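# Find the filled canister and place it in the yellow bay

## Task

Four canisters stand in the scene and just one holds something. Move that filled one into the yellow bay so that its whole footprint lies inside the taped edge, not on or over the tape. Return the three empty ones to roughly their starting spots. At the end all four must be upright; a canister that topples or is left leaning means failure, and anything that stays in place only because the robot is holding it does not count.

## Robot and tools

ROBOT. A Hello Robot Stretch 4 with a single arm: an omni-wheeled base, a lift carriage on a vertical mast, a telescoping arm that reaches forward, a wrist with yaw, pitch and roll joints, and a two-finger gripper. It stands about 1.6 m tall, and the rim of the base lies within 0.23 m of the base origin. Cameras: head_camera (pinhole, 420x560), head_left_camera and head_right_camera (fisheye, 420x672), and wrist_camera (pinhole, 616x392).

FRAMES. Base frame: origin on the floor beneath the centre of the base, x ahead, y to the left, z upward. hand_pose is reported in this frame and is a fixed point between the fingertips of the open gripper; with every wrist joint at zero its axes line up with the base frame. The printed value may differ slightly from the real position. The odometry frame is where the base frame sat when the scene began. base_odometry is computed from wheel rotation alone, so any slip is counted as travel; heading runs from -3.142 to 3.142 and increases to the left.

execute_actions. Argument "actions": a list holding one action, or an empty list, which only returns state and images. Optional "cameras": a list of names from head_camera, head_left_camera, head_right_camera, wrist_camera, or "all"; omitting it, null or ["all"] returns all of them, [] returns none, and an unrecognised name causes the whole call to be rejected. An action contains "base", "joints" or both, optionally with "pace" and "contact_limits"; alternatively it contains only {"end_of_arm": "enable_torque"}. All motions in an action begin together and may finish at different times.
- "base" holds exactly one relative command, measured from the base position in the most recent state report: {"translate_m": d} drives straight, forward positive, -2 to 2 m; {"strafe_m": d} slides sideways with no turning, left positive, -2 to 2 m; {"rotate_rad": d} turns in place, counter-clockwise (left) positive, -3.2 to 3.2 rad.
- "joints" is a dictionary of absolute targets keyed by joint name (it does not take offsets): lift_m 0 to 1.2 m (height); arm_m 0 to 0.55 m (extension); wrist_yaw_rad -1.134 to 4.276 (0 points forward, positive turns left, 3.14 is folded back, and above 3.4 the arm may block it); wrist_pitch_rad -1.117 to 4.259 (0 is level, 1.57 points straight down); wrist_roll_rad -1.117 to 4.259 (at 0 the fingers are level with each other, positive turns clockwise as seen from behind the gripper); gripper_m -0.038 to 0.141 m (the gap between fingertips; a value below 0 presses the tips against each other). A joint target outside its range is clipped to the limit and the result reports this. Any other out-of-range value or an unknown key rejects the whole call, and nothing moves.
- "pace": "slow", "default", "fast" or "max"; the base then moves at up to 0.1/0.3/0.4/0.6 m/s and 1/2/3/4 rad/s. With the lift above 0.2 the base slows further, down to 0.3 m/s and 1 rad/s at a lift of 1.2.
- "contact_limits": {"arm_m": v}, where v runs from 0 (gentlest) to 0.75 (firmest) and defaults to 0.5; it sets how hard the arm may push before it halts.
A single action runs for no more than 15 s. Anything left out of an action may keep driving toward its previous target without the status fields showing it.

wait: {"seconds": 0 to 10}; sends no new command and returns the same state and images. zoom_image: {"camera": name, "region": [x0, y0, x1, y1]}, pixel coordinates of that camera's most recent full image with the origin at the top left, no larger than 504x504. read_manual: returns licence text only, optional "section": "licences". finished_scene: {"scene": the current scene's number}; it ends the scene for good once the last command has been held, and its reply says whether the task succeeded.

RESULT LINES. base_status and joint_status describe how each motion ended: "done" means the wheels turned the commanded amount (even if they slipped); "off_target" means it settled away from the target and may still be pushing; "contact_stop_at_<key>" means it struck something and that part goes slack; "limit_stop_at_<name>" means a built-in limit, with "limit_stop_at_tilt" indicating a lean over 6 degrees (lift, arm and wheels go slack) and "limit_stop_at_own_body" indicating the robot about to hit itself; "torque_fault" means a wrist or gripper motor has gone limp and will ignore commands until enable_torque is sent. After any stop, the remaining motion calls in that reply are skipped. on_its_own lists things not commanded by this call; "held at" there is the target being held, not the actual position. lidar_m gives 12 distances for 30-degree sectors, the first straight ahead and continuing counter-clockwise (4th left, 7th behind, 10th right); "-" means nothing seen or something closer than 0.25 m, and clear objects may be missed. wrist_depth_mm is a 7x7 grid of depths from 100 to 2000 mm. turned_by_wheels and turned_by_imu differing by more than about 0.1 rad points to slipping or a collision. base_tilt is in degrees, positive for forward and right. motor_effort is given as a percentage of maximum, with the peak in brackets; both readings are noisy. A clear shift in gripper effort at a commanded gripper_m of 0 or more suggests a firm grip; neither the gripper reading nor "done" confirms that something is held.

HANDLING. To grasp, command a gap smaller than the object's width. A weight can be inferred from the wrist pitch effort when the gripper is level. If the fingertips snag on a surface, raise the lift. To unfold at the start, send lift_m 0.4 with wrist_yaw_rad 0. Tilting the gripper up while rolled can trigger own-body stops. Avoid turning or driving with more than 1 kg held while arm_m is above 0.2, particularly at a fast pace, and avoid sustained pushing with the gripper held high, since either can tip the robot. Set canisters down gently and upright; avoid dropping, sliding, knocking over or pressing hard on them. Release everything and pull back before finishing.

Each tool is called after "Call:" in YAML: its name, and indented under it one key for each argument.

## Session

Call:
execute_actions:
  actions: []

Scene clock: 0.00 s.
base_odometry: x=+0.000 y=+0.000 heading=+0.000 (m, m, rad; odometry frame)
turned_by_wheels: +0.000 (rad since the last result)
turned_by_imu: +0.000 (rad since the last result)
base_tilt: forward=-0.3 right=+0.0 (deg)
lidar_m: 1.69 1.69 0.85 1.65 1.69 0.94 2.04 2.04 1.03 1.58 0.90 0.86
base_status: not commanded
joint_positions: lift_m=+0.150 arm_m=-0.002 wrist_yaw_rad=+3.081 wrist_pitch_rad=-0.018 wrist_roll_rad=+0.004 gripper_m=+0.057
joint_status: not commanded
motor_effort: lift_m=+19 arm_m=+0 wrist_yaw_rad=+1 wrist_pitch_rad=-6 wrist_roll_rad=+0 gripper_m=-1 wheel_0=+0 wheel_1=+0 wheel_2=+0 (%)
hand_pose: x=-0.1137 y=+0.1047 z=+0.3332 quat_wxyz=(+0.030, +0.009, +0.002, +1.000) (m; base frame)
wrist_depth_mm: - 144 - - - - - / - 124 179 - - - - / - 125 172 - - - - / 111 145 240 - - - - / 222 1983 - - 1138 1042 - / 1042 1308 202 1255 197 1042 1160 / 820 854 866 113 854 778 854
pictures: head_camera, head_left_camera, head_right_camera, wrist_camera
Images, in order (width x height): head_camera 420x560, head_left_camera 420x672, head_right_camera 420x672, wrist_camera 616x392.

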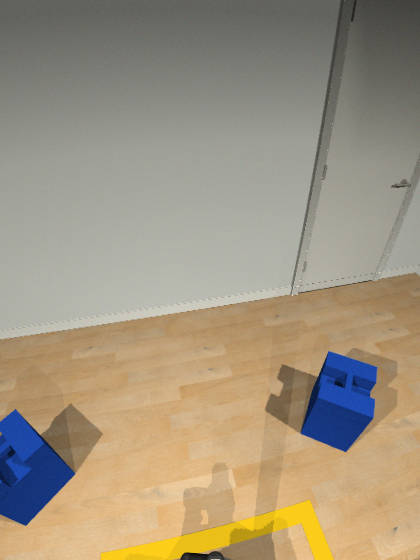

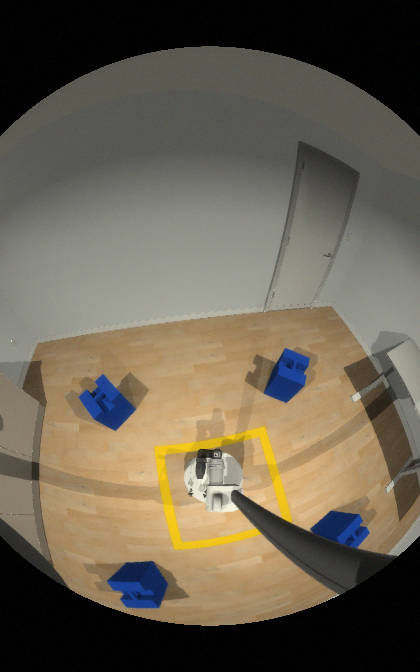

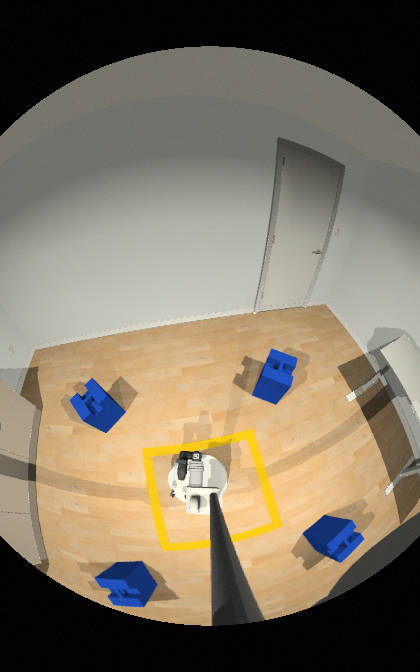

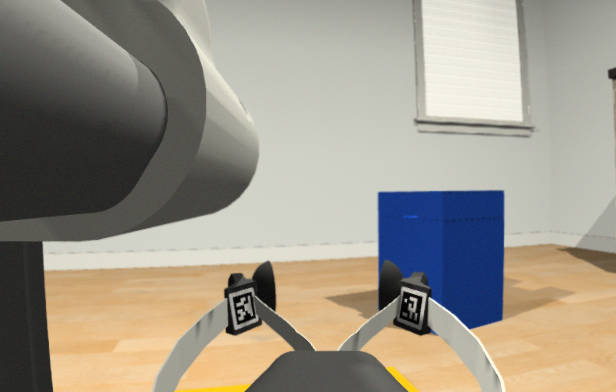

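Call:
zoom_image:
  camera: "head_right_camera"
  region: [50, 330, 390, 620]

Call:
zoom_image:
  camera: "head_camera"
  region: [270, 330, 410, 470]

Call:
zoom_image:
  camera: "head_left_camera"
  region: [60, 355, 160, 455]

Call:
zoom_image:
  camera: "head_left_camera"
  region: [90, 530, 190, 630]

Call:
zoom_image:
  camera: "head_right_camera"
  region: [285, 490, 385, 590]

Call:
zoom_image:
  camera: "head_right_camera"
  region: [225, 330, 325, 430]

Region (50, 330, 390, 620) of head_right_camera's 420x672 image, scaled by 1.482, with more detail than that image has; it fills the top 430 rows of this view, and the rest is white.

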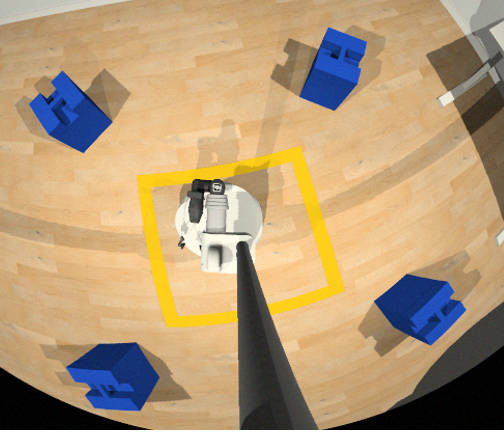

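Region (270, 330, 410, 470) of head_camera's 420x560 image, scaled by 3.600, with more detail than that image has.

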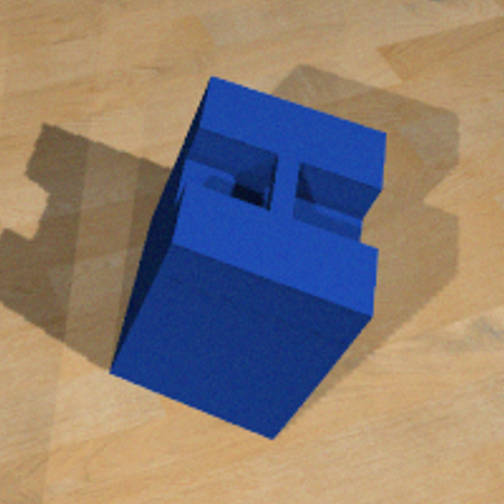

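Region (60, 355, 160, 455) of head_left_camera's 420x672 image, scaled by 5.040, with more detail than that image has.

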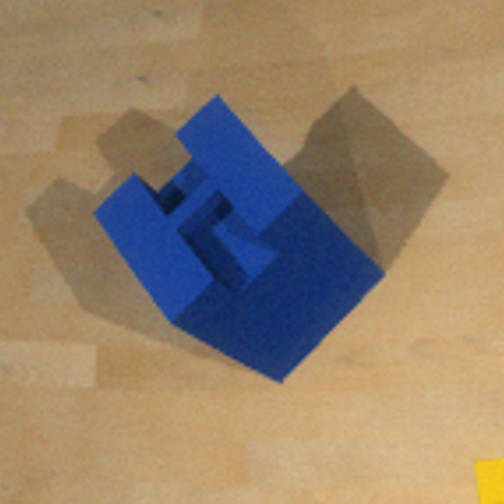

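Region (90, 530, 190, 630) of head_left_camera's 420x672 image, scaled by 5.040, with more detail than that image has.

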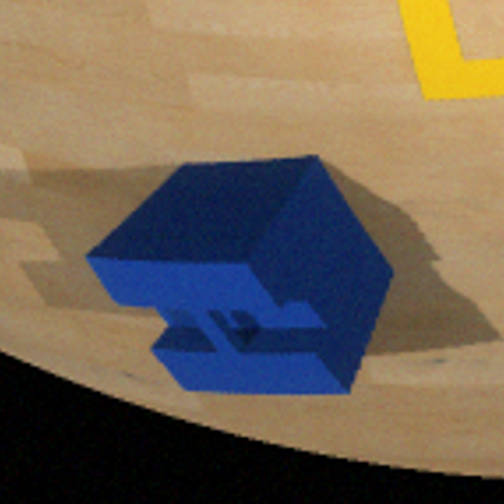

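Region (285, 490, 385, 590) of head_right_camera's 420x672 image, scaled by 5.040, with more detail than that image has.

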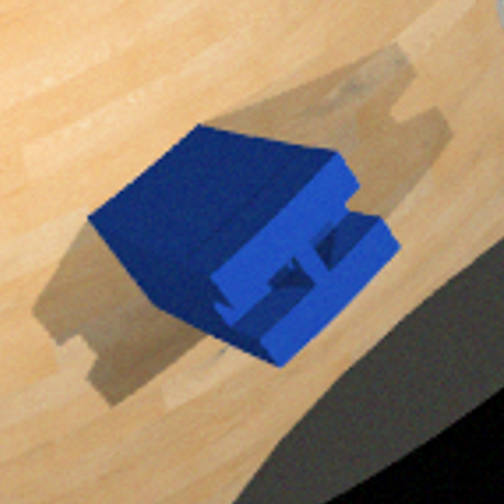

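Region (225, 330, 325, 430) of head_right_camera's 420x672 image, scaled by 5.040, with more detail than that image has.

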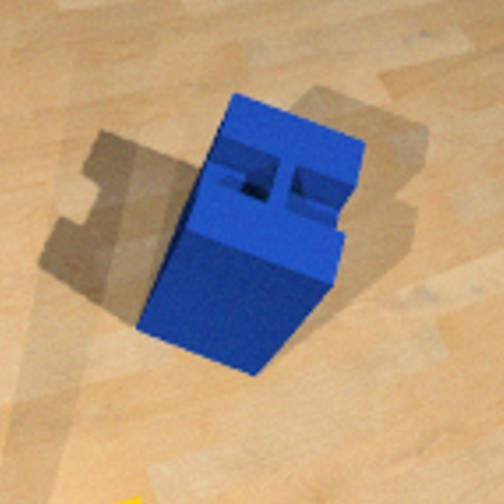

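Call:
zoom_image:
  camera: "head_right_camera"
  region: [50, 360, 150, 460]

Call:
zoom_image:
  camera: "head_right_camera"
  region: [80, 530, 180, 630]

Call:
zoom_image:
  camera: "head_right_camera"
  region: [130, 410, 300, 570]

Region (50, 360, 150, 460) of head_right_camera's 420x672 image, scaled by 5.040, with more detail than that image has.

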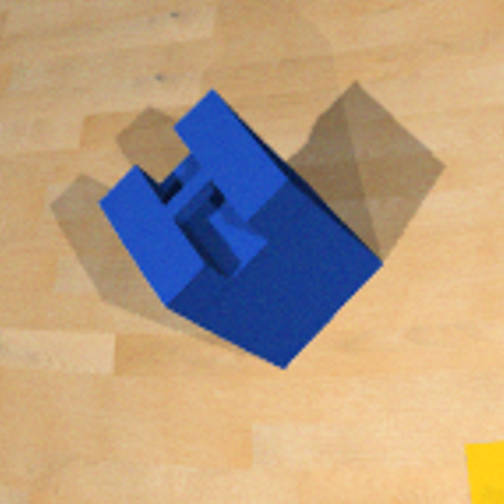

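Region (80, 530, 180, 630) of head_right_camera's 420x672 image, scaled by 5.040, with more detail than that image has.

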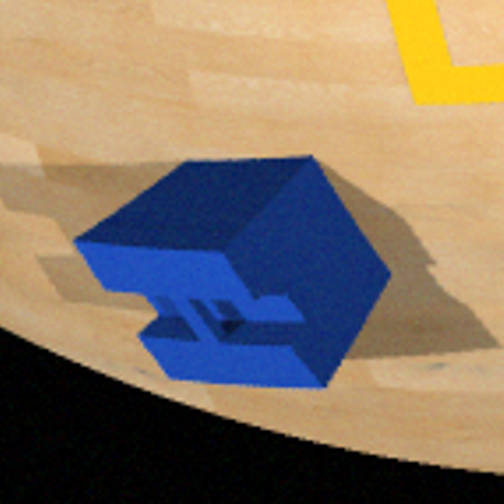

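Region (130, 410, 300, 570) of head_right_camera's 420x672 image, scaled by 2.965, with more detail than that image has; it fills the top 474 rows of this view, and the rest is white.

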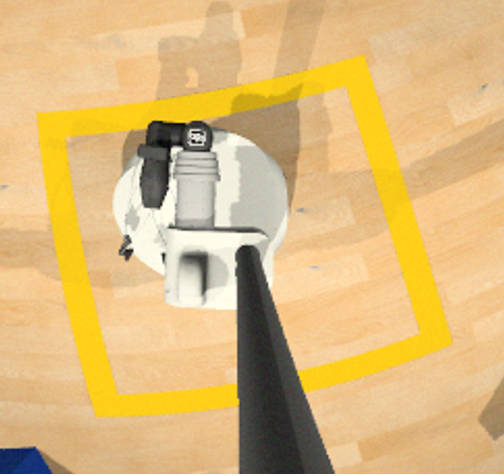

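Call:
execute_actions:
  actions:
    - {"base": {"rotate_rad": -0.598}, "joints": {"wrist_yaw_rad": 0, "gripper_m": 0.0, "arm_m": 0.33, "lift_m": 0.15}, "pace": "max"}
  cameras: ["head_camera", "wrist_camera"]

Scene clock: 103.30 s.
base_odometry: x=+0.000 y=+0.000 heading=-0.598 (m, m, rad; odometry frame)
turned_by_wheels: -0.598 (rad since the last result)
turned_by_imu: -0.598 (rad since the last result)
base_tilt: forward=-0.4 right=+0.1 (deg)
lidar_m: 0.85 1.71 1.68 0.84 0.85 1.65 0.96 1.08 2.01 1.01 1.61 1.56
base_status: done
joint_positions: lift_m=+0.150 arm_m=+0.329 wrist_yaw_rad=+0.000 wrist_pitch_rad=-0.018 wrist_roll_rad=+0.004 gripper_m=+0.000
joint_status: all done
motor_effort: lift_m=+21(19) arm_m=+8(11) wrist_yaw_rad=+0(10) wrist_pitch_rad=-8(7) wrist_roll_rad=-1(1) gripper_m=-5(4) wheel_0=+1(7) wheel_1=+0(11) wheel_2=+1(9) (%)
hand_pose: x=+0.7880 y=-0.0873 z=+0.3332 quat_wxyz=(+1.000, +0.002, -0.009, +0.000) (m; base frame)
wrist_depth_mm: 1160 1336 1576 1863 - 1808 1618 / 1160 1308 1499 1921 - 1863 1618 / 1160 1336 1537 1921 - 1863 1618 / 1160 1336 324 329 336 1808 1576 / 1182 1336 325 327 336 1808 1618 / 1098 1255 322 197 191 1060 1138 / 866 854 324 113 338 750 820
pictures: head_camera, wrist_camera
Images, in order (width x height): head_camera 420x560, wrist_camera 616x392.

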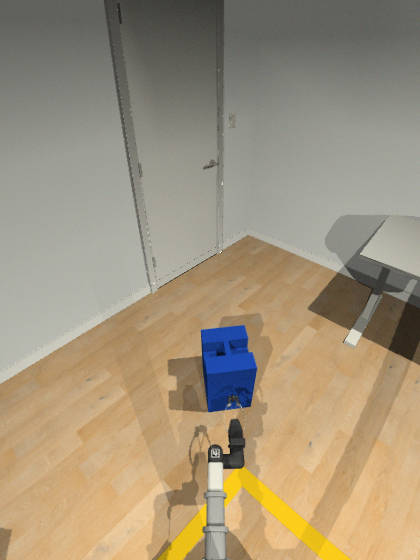

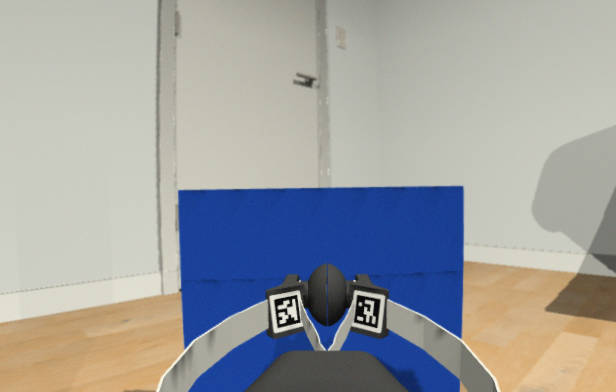

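Call:
execute_actions:
  actions:
    - {"joints": {"wrist_pitch_rad": 0.6, "arm_m": 0.49}, "pace": "default"}
  cameras: ["head_camera", "wrist_camera"]

Scene clock: 109.67 s.
base_odometry: x=+0.000 y=+0.000 heading=-0.598 (m, m, rad; odometry frame)
turned_by_wheels: +0.000 (rad since the last result)
turned_by_imu: +0.002 (rad since the last result)
base_tilt: forward=-0.3 right=+0.1 (deg)
lidar_m: 0.86 1.69 1.69 0.85 0.88 1.63 0.96 1.12 2.03 1.03 1.58 1.58
base_status: not commanded
joint_positions: lift_m=+0.150 arm_m=+0.488 wrist_yaw_rad=-0.001 wrist_pitch_rad=+0.602 wrist_roll_rad=+0.004 gripper_m=+0.000
joint_status: all done
motor_effort: lift_m=+21(21) arm_m=+9(7) wrist_yaw_rad=+2(3) wrist_pitch_rad=-7(9) wrist_roll_rad=+1(3) gripper_m=-6(5) wheel_0=+1(0) wheel_1=+0(0) wheel_2=+1(1) (%)
hand_pose: x=+0.8970 y=-0.0876 z=+0.1646 quat_wxyz=(+0.955, +0.002, +0.297, -0.001) (m; base frame)
wrist_depth_mm: 142 145 150 153 157 160 - / 153 157 162 166 169 174 180 / 175 172 177 182 186 192 615 / 569 190 195 202 208 214 535 / 488 213 217 223 231 245 452 / 415 392 238 198 192 294 389 / 368 357 272 113 300 332 345
pictures: head_camera, wrist_camera
Images, in order (width x height): head_camera 420x560, wrist_camera 616x392.

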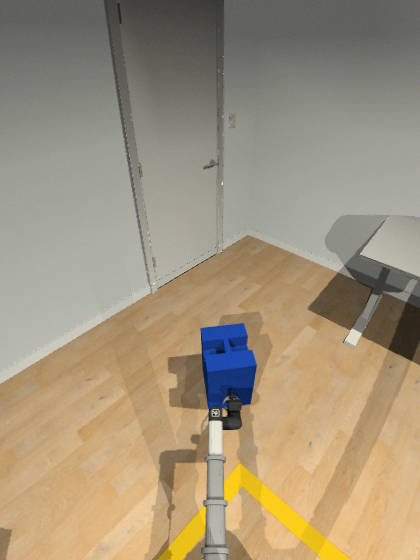

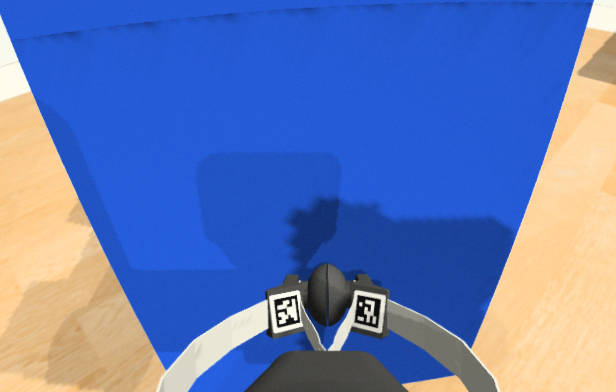

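Call:
execute_actions:
  actions:
    - {"base": {"rotate_rad": 1.78}, "joints": {"arm_m": 0.39}, "pace": "max"}
  cameras: ["head_camera", "wrist_camera"]

Scene clock: 120.27 s.
base_odometry: x=+0.000 y=+0.000 heading=+1.182 (m, m, rad; odometry frame)
turned_by_wheels: +1.780 (rad since the last result)
turned_by_imu: +1.788 (rad since the last result)
base_tilt: forward=-0.3 right=+0.1 (deg)
lidar_m: 0.84 1.64 1.71 0.97 2.01 1.04 1.02 1.57 0.89 0.88 1.69 1.74
base_status: done
joint_positions: lift_m=+0.150 arm_m=+0.391 wrist_yaw_rad=+0.000 wrist_pitch_rad=+0.601 wrist_roll_rad=+0.004 gripper_m=+0.000
joint_status: all done
motor_effort: lift_m=+21(21) arm_m=-8(9) wrist_yaw_rad=+0(10) wrist_pitch_rad=-5(8) wrist_roll_rad=+0(1) gripper_m=-5(6) wheel_0=+0(7) wheel_1=+0(9) wheel_2=+0(12) (%)
hand_pose: x=+0.8003 y=-0.0874 z=+0.1648 quat_wxyz=(+0.955, +0.002, +0.296, +0.000) (m; base frame)
wrist_depth_mm: 960 242 228 216 204 193 - / 1008 267 248 234 220 208 201 / 759 668 274 257 241 225 223 / 597 564 306 285 266 248 525 / 492 484 347 317 294 277 459 / 415 415 392 196 191 324 392 / 370 366 349 113 351 338 347
pictures: head_camera, wrist_camera
Images, in order (width x height): head_camera 420x560, wrist_camera 616x392.

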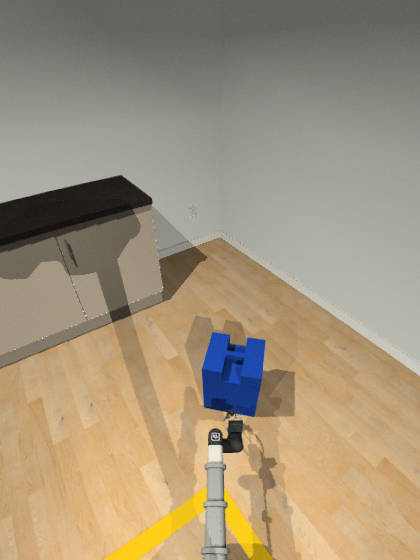

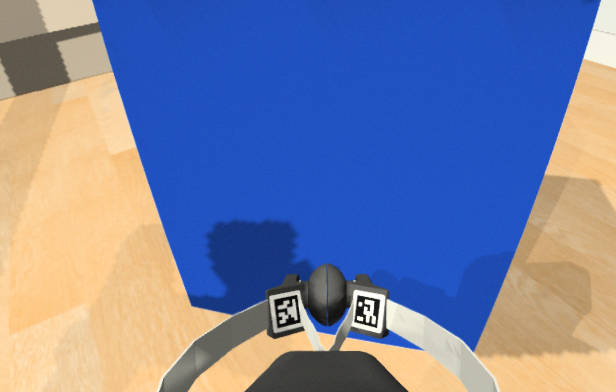

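Call:
execute_actions:
  actions:
    - {"joints": {"arm_m": 0.478}, "pace": "default"}
  cameras: ["head_camera", "wrist_camera"]

Scene clock: 124.17 s.
base_odometry: x=+0.000 y=+0.000 heading=+1.182 (m, m, rad; odometry frame)
turned_by_wheels: +0.000 (rad since the last result)
turned_by_imu: +0.002 (rad since the last result)
base_tilt: forward=-0.4 right=+0.0 (deg)
lidar_m: 0.85 1.63 1.70 0.97 2.02 1.05 1.02 1.55 0.89 0.85 1.69 1.68
base_status: not commanded
joint_positions: lift_m=+0.150 arm_m=+0.476 wrist_yaw_rad=+0.000 wrist_pitch_rad=+0.602 wrist_roll_rad=+0.004 gripper_m=+0.000
joint_status: all done
motor_effort: lift_m=+21(21) arm_m=+9(7) wrist_yaw_rad=+2(5) wrist_pitch_rad=-8(11) wrist_roll_rad=+0(0) gripper_m=-3(5) wheel_0=-1(1) wheel_1=+0(0) wheel_2=+0(0) (%)
hand_pose: x=+0.8850 y=-0.0875 z=+0.1646 quat_wxyz=(+0.955, +0.002, +0.297, -0.001) (m; base frame)
wrist_depth_mm: 186 175 165 155 147 138 - / 904 191 180 169 158 149 - / 715 214 198 186 174 163 156 / 597 242 222 206 191 178 170 / 488 286 252 227 213 198 190 / 418 399 281 197 191 221 215 / 368 357 310 113 270 236 340
pictures: head_camera, wrist_camera
Images, in order (width x height): head_camera 420x560, wrist_camera 616x392.

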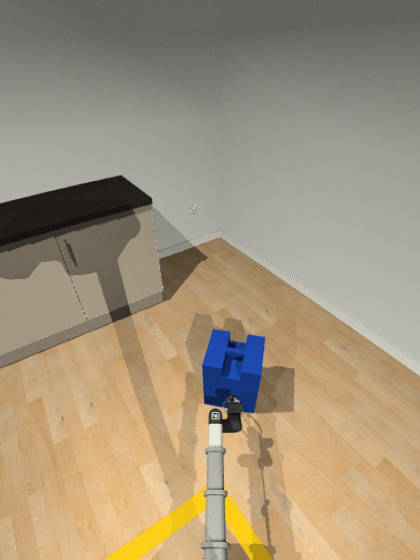

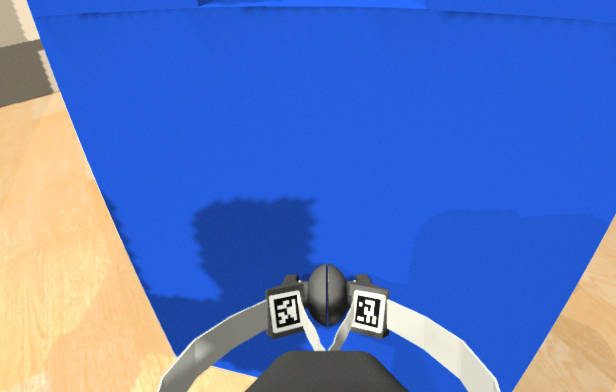

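Call:
execute_actions:
  actions:
    - {"base": {"rotate_rad": 1.585}, "joints": {"arm_m": 0.465, "gripper_m": 0.03}, "pace": "max"}
  cameras: ["head_camera", "wrist_camera"]

Scene clock: 153.10 s.
base_odometry: x=+0.000 y=+0.000 heading=+2.767 (m, m, rad; odometry frame)
turned_by_wheels: +1.585 (rad since the last result)
turned_by_imu: +1.593 (rad since the last result)
base_tilt: forward=-0.3 right=+0.0 (deg)
lidar_m: 0.98 2.02 1.01 1.05 1.58 0.90 0.90 1.69 0.88 0.88 1.65 1.69
base_status: done
joint_positions: lift_m=+0.150 arm_m=+0.466 wrist_yaw_rad=+0.000 wrist_pitch_rad=+0.602 wrist_roll_rad=+0.004 gripper_m=+0.030
joint_status: all done
motor_effort: lift_m=+21(21) arm_m=-8(11) wrist_yaw_rad=-1(7) wrist_pitch_rad=-5(8) wrist_roll_rad=+0(1) gripper_m=-4(5) wheel_0=+0(12) wheel_1=+0(11) wheel_2=+0(12) (%)
hand_pose: x=+0.8753 y=-0.0874 z=+0.1648 quat_wxyz=(+0.955, +0.002, +0.296, +0.000) (m; base frame)
wrist_depth_mm: 1160 1255 332 258 289 392 1182 / 1060 991 373 281 315 788 891 / 750 741 421 310 351 654 676 / 591 585 496 345 402 530 544 / 492 488 477 382 439 462 459 / 413 413 399 382 193 397 389 / 370 362 349 113 349 336 349
pictures: head_camera, wrist_camera
Images, in order (width x height): head_camera 420x560, wrist_camera 616x392.

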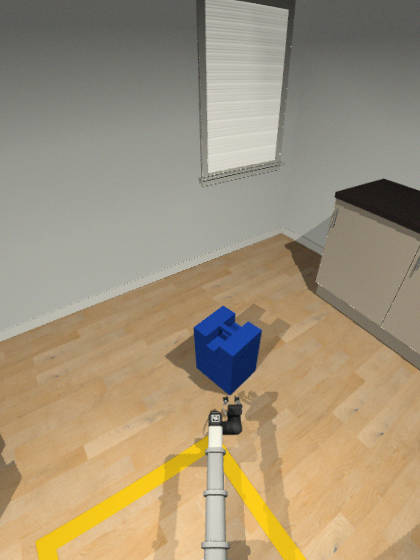

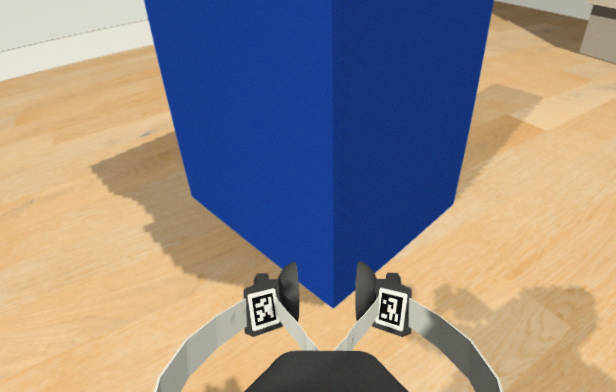

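Call:
execute_actions:
  actions:
    - {"base": {"translate_m": 0.06}, "joints": {"arm_m": 0.546}, "pace": "default"}
  cameras: ["head_camera", "wrist_camera"]

Scene clock: 159.27 s.
base_odometry: x=-0.056 y=+0.022 heading=+2.767 (m, m, rad; odometry frame)
turned_by_wheels: +0.000 (rad since the last result)
turned_by_imu: +0.002 (rad since the last result)
base_tilt: forward=-0.3 right=+0.0 (deg)
lidar_m: 0.94 1.97 1.12 1.01 1.61 0.94 0.93 1.75 0.88 0.87 1.61 1.64
base_status: done
joint_positions: lift_m=+0.150 arm_m=+0.544 wrist_yaw_rad=+0.000 wrist_pitch_rad=+0.603 wrist_roll_rad=+0.004 gripper_m=+0.030
joint_status: all done
motor_effort: lift_m=+21(21) arm_m=+9(11) wrist_yaw_rad=+1(9) wrist_pitch_rad=-8(13) wrist_roll_rad=+2(1) gripper_m=-6(5) wheel_0=+1(7) wheel_1=+1(5) wheel_2=+1(6) (%)
hand_pose: x=+0.9530 y=-0.0875 z=+0.1646 quat_wxyz=(+0.955, +0.002, +0.297, -0.001) (m; base frame)
wrist_depth_mm: 1060 268 186 146 167 229 1205 / 1060 314 208 159 184 259 891 / 759 389 236 177 205 306 676 / 597 559 277 197 232 368 539 / 488 484 332 219 267 433 452 / 415 413 364 232 195 397 389 / 366 364 351 113 349 336 347
pictures: head_camera, wrist_camera
Images, in order (width x height): head_camera 420x560, wrist_camera 616x392.

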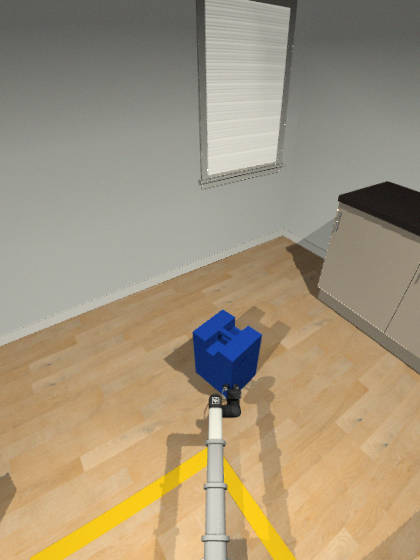

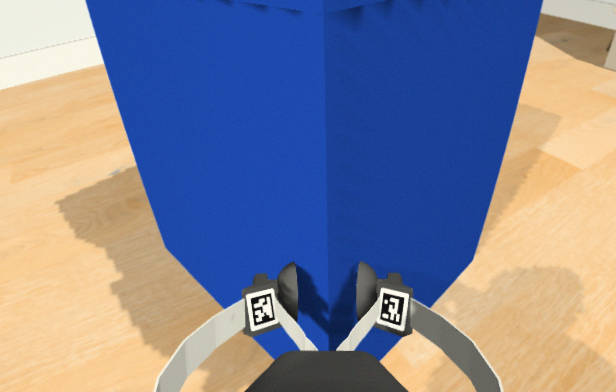

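Call:
execute_actions:
  actions:
    - {"base": {"translate_m": -0.19}, "joints": {"arm_m": 0.0, "lift_m": 0.56}, "pace": "max"}
  cameras: ["head_left_camera", "head_right_camera"]

Scene clock: 209.07 s.
base_odometry: x=+0.121 y=-0.048 heading=+2.767 (m, m, rad; odometry frame)
turned_by_wheels: +0.000 (rad since the last result)
turned_by_imu: +0.003 (rad since the last result)
base_tilt: forward=-0.3 right=+0.0 (deg)
lidar_m: 1.13 2.11 1.07 1.14 1.49 0.76 0.75 1.57 1.64 0.85 1.73 1.75
base_status: done
joint_positions: lift_m=+0.560 arm_m=+0.001 wrist_yaw_rad=+0.000 wrist_pitch_rad=+0.602 wrist_roll_rad=+0.004 gripper_m=+0.030
joint_status: all done
motor_effort: lift_m=+23(26) arm_m=-8(9) wrist_yaw_rad=+1(2) wrist_pitch_rad=-6(7) wrist_roll_rad=+3(2) gripper_m=-4(4) wheel_0=+1(8) wheel_1=+1(7) wheel_2=+0(14) (%)
hand_pose: x=+0.4101 y=-0.0875 z=+0.5746 quat_wxyz=(+0.955, +0.002, +0.296, -0.001) (m; base frame)
wrist_depth_mm: 1537 1708 1921 - - - 1397 / 1618 1808 1983 1078 1808 1756 1464 / 1708 1661 1618 1060 1366 1499 1464 / 1308 1281 1255 1138 1182 1205 1229 / 1078 1060 1060 1060 1042 1025 1008 / 917 917 891 854 192 866 854 / 820 809 778 113 778 741 759
pictures: head_left_camera, head_right_camera
Images, in order (width x height): head_left_camera 420x672, head_right_camera 420x672.

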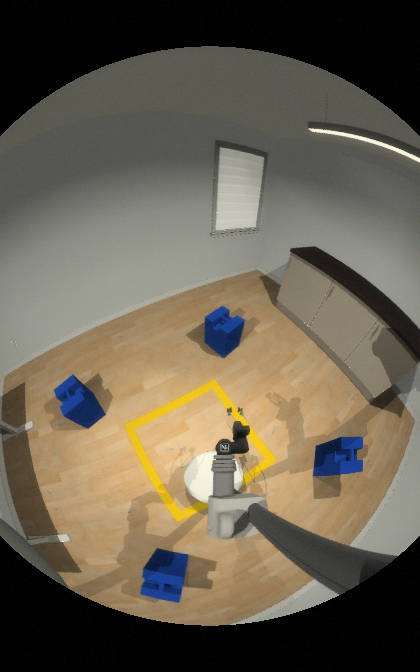

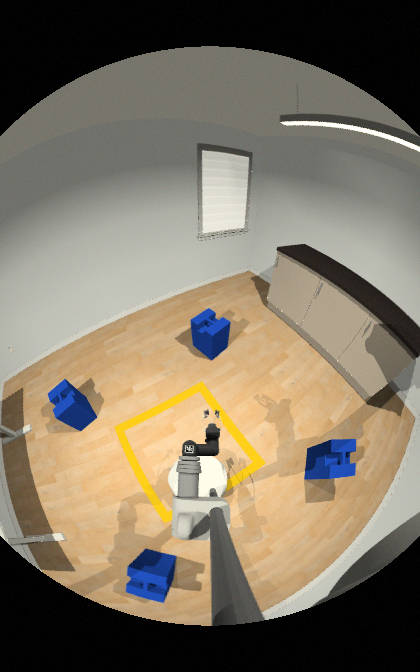

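Call:
zoom_image:
  camera: "head_right_camera"
  region: [0, 360, 140, 500]

Region (0, 360, 140, 500) of head_right_camera's 420x672 image, scaled by 3.600, with more detail than that image has.

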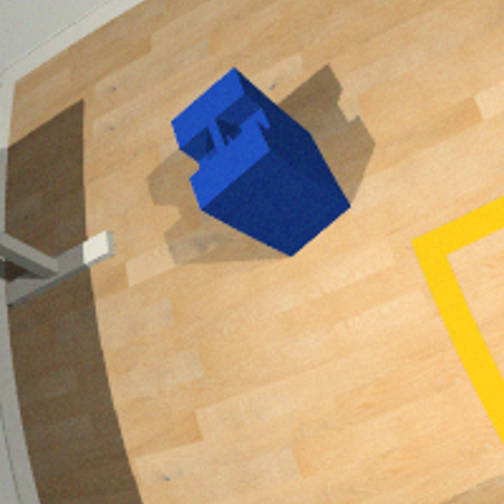

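Call:
execute_actions:
  actions:
    - {"base": {"rotate_rad": -0.69}, "joints": {"wrist_pitch_rad": 1.57, "wrist_roll_rad": 1.2}, "pace": "max"}
  cameras: ["head_left_camera"]

Scene clock: 256.13 s.
base_odometry: x=+0.121 y=-0.048 heading=+2.077 (m, m, rad; odometry frame)
turned_by_wheels: -0.690 (rad since the last result)
turned_by_imu: -0.691 (rad since the last result)
base_tilt: forward=-0.4 right=+0.0 (deg)
lidar_m: 1.73 1.14 2.12 1.23 1.05 1.51 0.79 0.76 1.59 1.59 0.83 0.88
base_status: done
joint_positions: lift_m=+0.560 arm_m=+0.001 wrist_yaw_rad=+0.000 wrist_pitch_rad=+1.570 wrist_roll_rad=+1.200 gripper_m=+0.030
joint_status: all done
motor_effort: lift_m=+22(23) arm_m=-8(8) wrist_yaw_rad=+1(1) wrist_pitch_rad=+0(0) wrist_roll_rad=+4(8) gripper_m=-4(5) wheel_0=+0(4) wheel_1=+1(8) wheel_2=+0(9) (%)
hand_pose: x=+0.1726 y=-0.0874 z=+0.4495 quat_wxyz=(+0.584, +0.399, +0.583, -0.399) (m; base frame)
wrist_depth_mm: 683 676 668 668 661 661 661 / 683 676 676 676 661 668 661 / 683 683 683 676 668 661 661 / 691 683 691 683 480 661 661 / 691 691 676 469 455 459 668 / 699 699 683 466 193 459 389 / 699 683 676 113 459 459 455
pictures: head_left_camera
Images, in order (width x height): head_left_camera 420x672.

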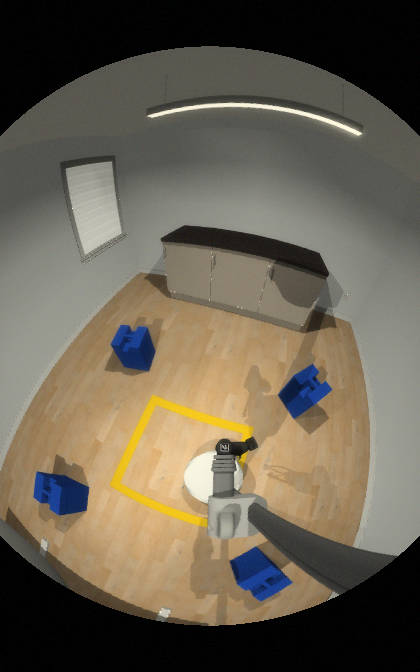

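Call:
execute_actions:
  actions:
    - {"base": {"strafe_m": 1.575}, "joints": {"wrist_roll_rad": 1.57}, "pace": "max"}
  cameras: ["head_right_camera", "wrist_camera"]

Scene clock: 263.93 s.
base_odometry: x=-1.256 y=-0.812 heading=+2.078 (m, m, rad; odometry frame)
turned_by_wheels: +0.000 (rad since the last result)
turned_by_imu: +0.002 (rad since the last result)
base_tilt: forward=-0.4 right=+0.1 (deg)
lidar_m: 1.25 0.70 0.60 0.61 0.74 1.33 1.14 0.39 0.43 2.34 2.28 1.11
base_status: done
joint_positions: lift_m=+0.560 arm_m=+0.001 wrist_yaw_rad=+0.000 wrist_pitch_rad=+1.570 wrist_roll_rad=+1.570 gripper_m=+0.030
joint_status: all done
motor_effort: lift_m=+22(22) arm_m=-8(8) wrist_yaw_rad=+0(1) wrist_pitch_rad=+0(1) wrist_roll_rad=+1(1) gripper_m=-3(7) wheel_0=+0(11) wheel_1=+0(12) wheel_2=+1(4) (%)
hand_pose: x=+0.1726 y=-0.0874 z=+0.4495 quat_wxyz=(+0.501, +0.500, +0.500, -0.499) (m; base frame)
wrist_depth_mm: 683 683 676 676 676 668 661 / 699 683 676 668 668 661 661 / 691 691 676 676 668 654 661 / 691 683 676 676 466 459 455 / 691 683 676 466 462 455 397 / 691 683 691 462 193 459 459 / 683 676 683 113 459 462 455
pictures: head_right_camera, wrist_camera
Images, in order (width x height): head_right_camera 420x672, wrist_camera 616x392.

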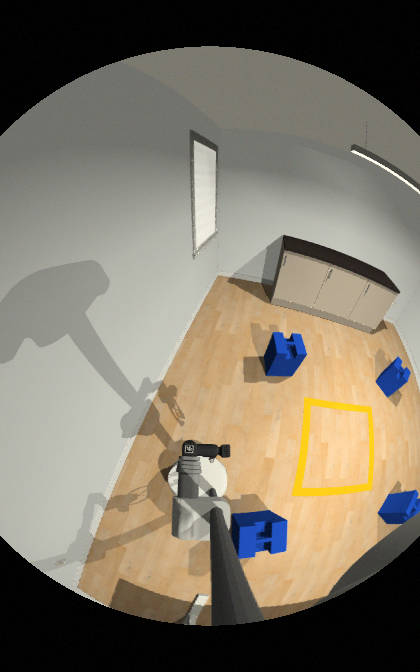

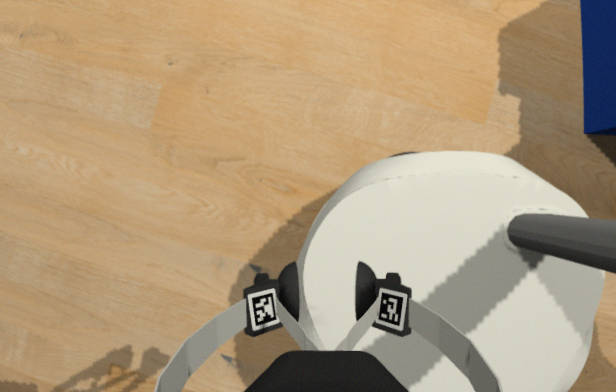

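Call:
execute_actions:
  actions:
    - {"base": {"translate_m": -0.565}, "pace": "max"}
  cameras: ["wrist_camera"]

Call:
execute_actions:
  actions:
    - {"base": {"rotate_rad": 0.37}, "pace": "max"}
  cameras: ["head_right_camera", "wrist_camera"]

Scene clock: 284.80 s.
base_odometry: x=-0.982 y=-1.306 heading=+2.078 (m, m, rad; odometry frame)
turned_by_wheels: +0.000 (rad since the last result)
turned_by_imu: +0.005 (rad since the last result)
base_tilt: forward=-0.4 right=+0.0 (deg)
lidar_m: 1.51 0.88 0.76 0.75 0.91 1.34 0.56 0.70 1.18 0.25 0.25 1.63
base_status: done
joint_positions: lift_m=+0.560 arm_m=+0.001 wrist_yaw_rad=+0.000 wrist_pitch_rad=+1.570 wrist_roll_rad=+1.570 gripper_m=+0.030
joint_status: not commanded
motor_effort: lift_m=+22(22) arm_m=-8(8) wrist_yaw_rad=+1(1) wrist_pitch_rad=-1(0) wrist_roll_rad=+3(0) gripper_m=-4(4) wheel_0=+0(7) wheel_1=+1(5) wheel_2=-1(16) (%)
hand_pose: x=+0.1726 y=-0.0874 z=+0.4495 quat_wxyz=(+0.500, +0.500, +0.500, -0.500) (m; base frame)
wrist_depth_mm: 691 683 296 293 290 290 668 / 691 683 683 379 370 397 661 / 683 683 683 668 676 668 661 / 691 691 683 676 462 459 459 / 699 683 683 462 462 459 397 / 691 683 683 466 193 459 455 / 699 691 683 113 462 459 455
pictures: wrist_camera
Images, in order (width x height): wrist_camera 616x392.

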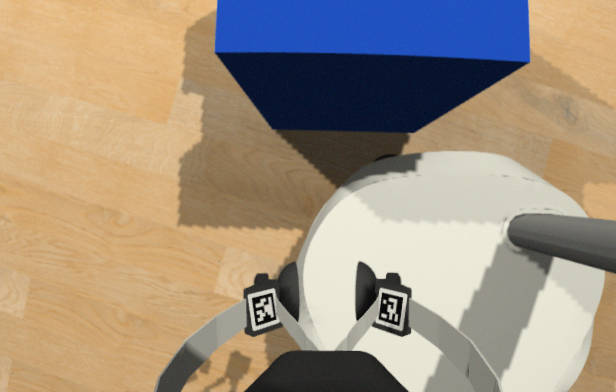

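Scene clock: 285.80 s.
base_odometry: x=-0.982 y=-1.306 heading=+2.448 (m, m, rad; odometry frame)
turned_by_wheels: +0.370 (rad since the last result)
turned_by_imu: +0.372 (rad since the last result)
base_tilt: forward=-0.4 right=+0.1 (deg)
lidar_m: 0.99 0.78 0.76 0.85 1.26 0.57 0.63 0.93 0.25 0.25 0.28 1.63
base_status: done
joint_positions: lift_m=+0.560 arm_m=+0.001 wrist_yaw_rad=+0.000 wrist_pitch_rad=+1.570 wrist_roll_rad=+1.570 gripper_m=+0.030
joint_status: not commanded
motor_effort: lift_m=+22(22) arm_m=-8(8) wrist_yaw_rad=+0(1) wrist_pitch_rad=-1(0) wrist_roll_rad=+2(1) gripper_m=-5(1) wheel_0=+0(7) wheel_1=+1(6) wheel_2=-1(8) (%)
hand_pose: x=+0.1726 y=-0.0874 z=+0.4495 quat_wxyz=(+0.500, +0.500, +0.500, -0.500) (m; base frame)
wrist_depth_mm: 683 683 676 676 384 315 286 / 683 683 676 683 530 410 349 / 683 683 683 676 668 580 661 / 683 683 676 676 466 459 452 / 691 691 683 466 462 455 399 / 691 683 676 466 193 462 459 / 691 691 676 113 462 455 459
pictures: head_right_camera, wrist_camera
Images, in order (width x height): head_right_camera 420x672, wrist_camera 616x392.

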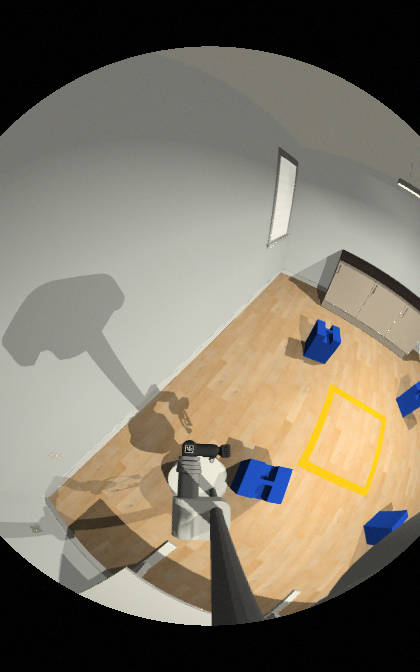

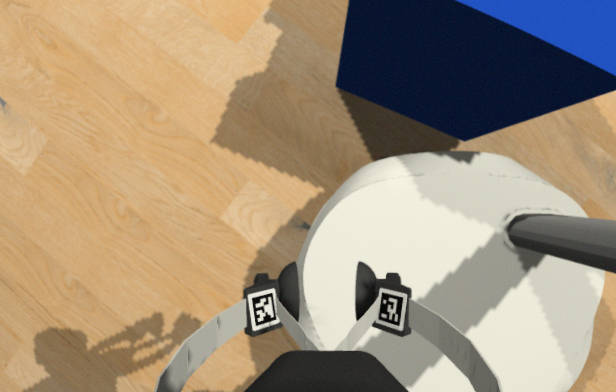

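Call:
execute_actions:
  actions:
    - {"base": {"strafe_m": -0.3}, "pace": "default"}
  cameras: ["head_right_camera", "wrist_camera"]

Scene clock: 292.77 s.
base_odometry: x=-0.790 y=-1.076 heading=+2.447 (m, m, rad; odometry frame)
turned_by_wheels: +0.000 (rad since the last result)
turned_by_imu: +0.002 (rad since the last result)
base_tilt: forward=-0.3 right=-0.1 (deg)
lidar_m: 1.28 1.01 1.00 1.10 0.77 0.73 0.83 1.21 0.25 0.25 0.28 1.42
base_status: done
joint_positions: lift_m=+0.560 arm_m=+0.001 wrist_yaw_rad=+0.000 wrist_pitch_rad=+1.570 wrist_roll_rad=+1.570 gripper_m=+0.030
joint_status: not commanded
motor_effort: lift_m=+22(22) arm_m=-8(8) wrist_yaw_rad=+0(0) wrist_pitch_rad=+0(1) wrist_roll_rad=-1(1) gripper_m=-3(2) wheel_0=+5(16) wheel_1=-7(22) wheel_2=-2(2) (%)
hand_pose: x=+0.1726 y=-0.0874 z=+0.4495 quat_wxyz=(+0.500, +0.500, +0.500, -0.500) (m; base frame)
wrist_depth_mm: 683 683 676 676 410 287 289 / 683 676 683 683 415 289 289 / 683 683 676 676 500 407 394 / 683 683 683 676 462 459 455 / 699 683 676 462 462 455 394 / 691 691 691 466 192 459 455 / 691 691 683 113 459 462 459
pictures: head_right_camera, wrist_camera
Images, in order (width x height): head_right_camera 420x672, wrist_camera 616x392.

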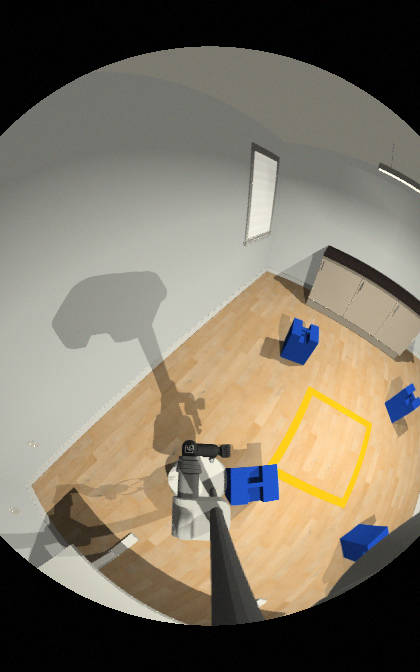

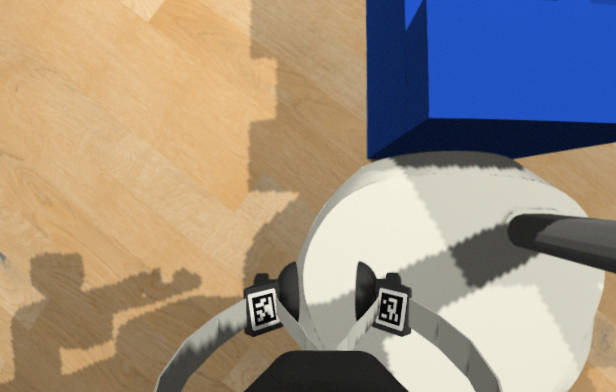

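Call:
zoom_image:
  camera: "head_right_camera"
  region: [220, 370, 390, 530]

Region (220, 370, 390, 530) of head_right_camera's 420x672 image, scaled by 2.965, with more detail than that image has; it fills the top 474 rows of this view, and the rest is white.

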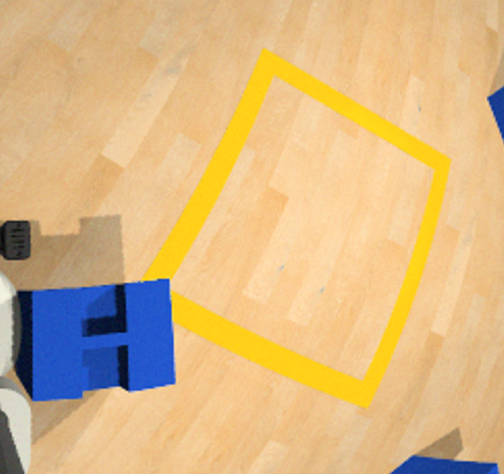

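Call:
execute_actions:
  actions:
    - {"base": {"strafe_m": -0.85}, "pace": "fast"}
  cameras: ["head_right_camera", "wrist_camera"]

Scene clock: 311.73 s.
base_odometry: x=-0.246 y=-0.423 heading=+2.447 (m, m, rad; odometry frame)
turned_by_wheels: +0.000 (rad since the last result)
turned_by_imu: +0.001 (rad since the last result)
base_tilt: forward=-0.4 right=+0.0 (deg)
lidar_m: 1.06 1.70 1.69 1.84 1.24 1.22 1.32 0.93 0.25 0.25 0.25 1.30
base_status: done
joint_positions: lift_m=+0.560 arm_m=+0.001 wrist_yaw_rad=+0.000 wrist_pitch_rad=+1.570 wrist_roll_rad=+1.570 gripper_m=+0.030
joint_status: not commanded
motor_effort: lift_m=+22(22) arm_m=-8(8) wrist_yaw_rad=+1(1) wrist_pitch_rad=+0(0) wrist_roll_rad=+2(1) gripper_m=-3(4) wheel_0=+4(21) wheel_1=-5(24) wheel_2=-2(2) (%)
hand_pose: x=+0.1726 y=-0.0874 z=+0.4495 quat_wxyz=(+0.500, +0.500, +0.500, -0.500) (m; base frame)
wrist_depth_mm: 683 683 676 676 413 287 286 / 691 676 683 668 415 289 287 / 691 683 683 676 500 407 394 / 691 683 683 683 462 462 459 / 691 683 683 462 462 459 397 / 691 691 691 462 193 455 459 / 691 691 691 113 462 459 459
pictures: head_right_camera, wrist_camera
Images, in order (width x height): head_right_camera 420x672, wrist_camera 616x392.

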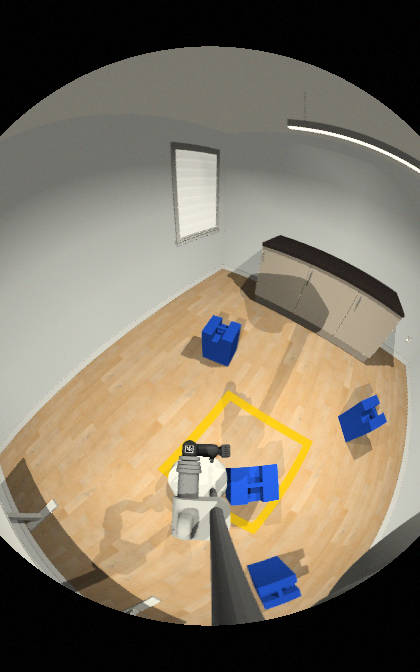

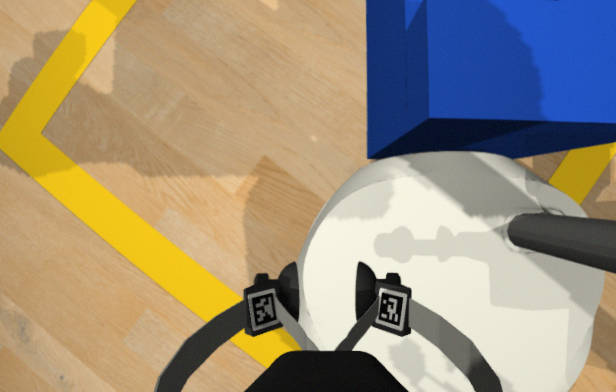

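Call:
execute_actions:
  actions:
    - {"base": {"strafe_m": 0.04}, "pace": "max"}
  cameras: ["head_right_camera", "wrist_camera", "head_left_camera"]

Call:
zoom_image:
  camera: "head_right_camera"
  region: [200, 420, 330, 550]

Scene clock: 323.47 s.
base_odometry: x=-0.271 y=-0.454 heading=+2.447 (m, m, rad; odometry frame)
turned_by_wheels: +0.000 (rad since the last result)
turned_by_imu: +0.001 (rad since the last result)
base_tilt: forward=-0.3 right=+0.1 (deg)
lidar_m: 1.12 1.66 1.65 1.79 1.24 1.20 1.32 0.95 0.25 0.25 0.25 1.09
base_status: done
joint_positions: lift_m=+0.560 arm_m=+0.001 wrist_yaw_rad=+0.000 wrist_pitch_rad=+1.570 wrist_roll_rad=+1.570 gripper_m=+0.030
joint_status: not commanded
motor_effort: lift_m=+22(22) arm_m=-8(8) wrist_yaw_rad=+1(0) wrist_pitch_rad=+0(0) wrist_roll_rad=+2(3) gripper_m=-2(2) wheel_0=-1(9) wheel_1=+1(10) wheel_2=+0(2) (%)
hand_pose: x=+0.1726 y=-0.0874 z=+0.4495 quat_wxyz=(+0.500, +0.500, +0.500, -0.500) (m; base frame)
wrist_depth_mm: 683 683 676 676 410 289 286 / 683 683 683 668 430 332 325 / 691 676 668 683 676 569 654 / 691 691 676 668 466 459 455 / 691 683 683 462 462 455 397 / 691 691 683 462 193 459 459 / 683 691 683 113 459 459 459
pictures: head_left_camera, head_right_camera, wrist_camera
Images, in order (width x height): head_left_camera 420x672, head_right_camera 420x672, wrist_camera 616x392.

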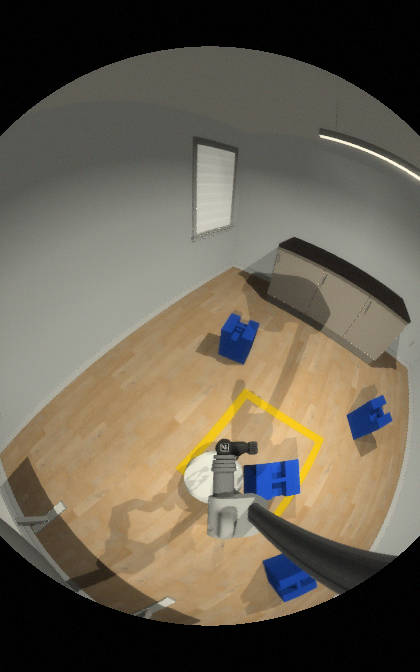

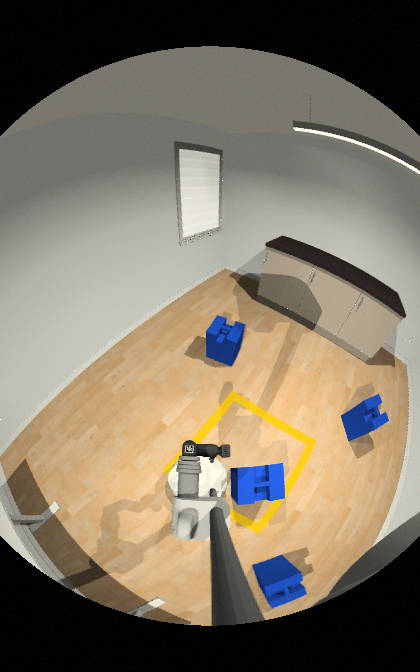

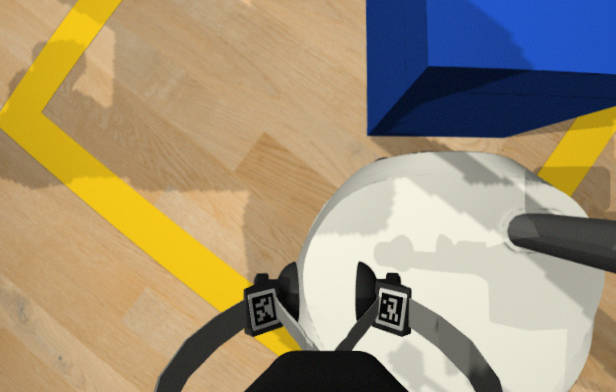

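Region (200, 420, 330, 550) of head_right_camera's 420x672 image, scaled by 3.877, with more detail than that image has.

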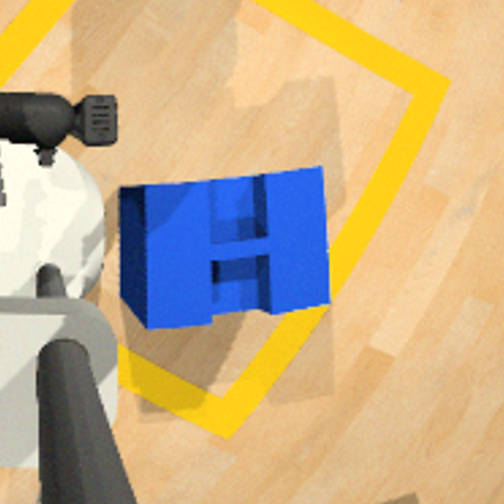

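Call:
finished_scene:
  scene: 2

The scene is finished: the task was done.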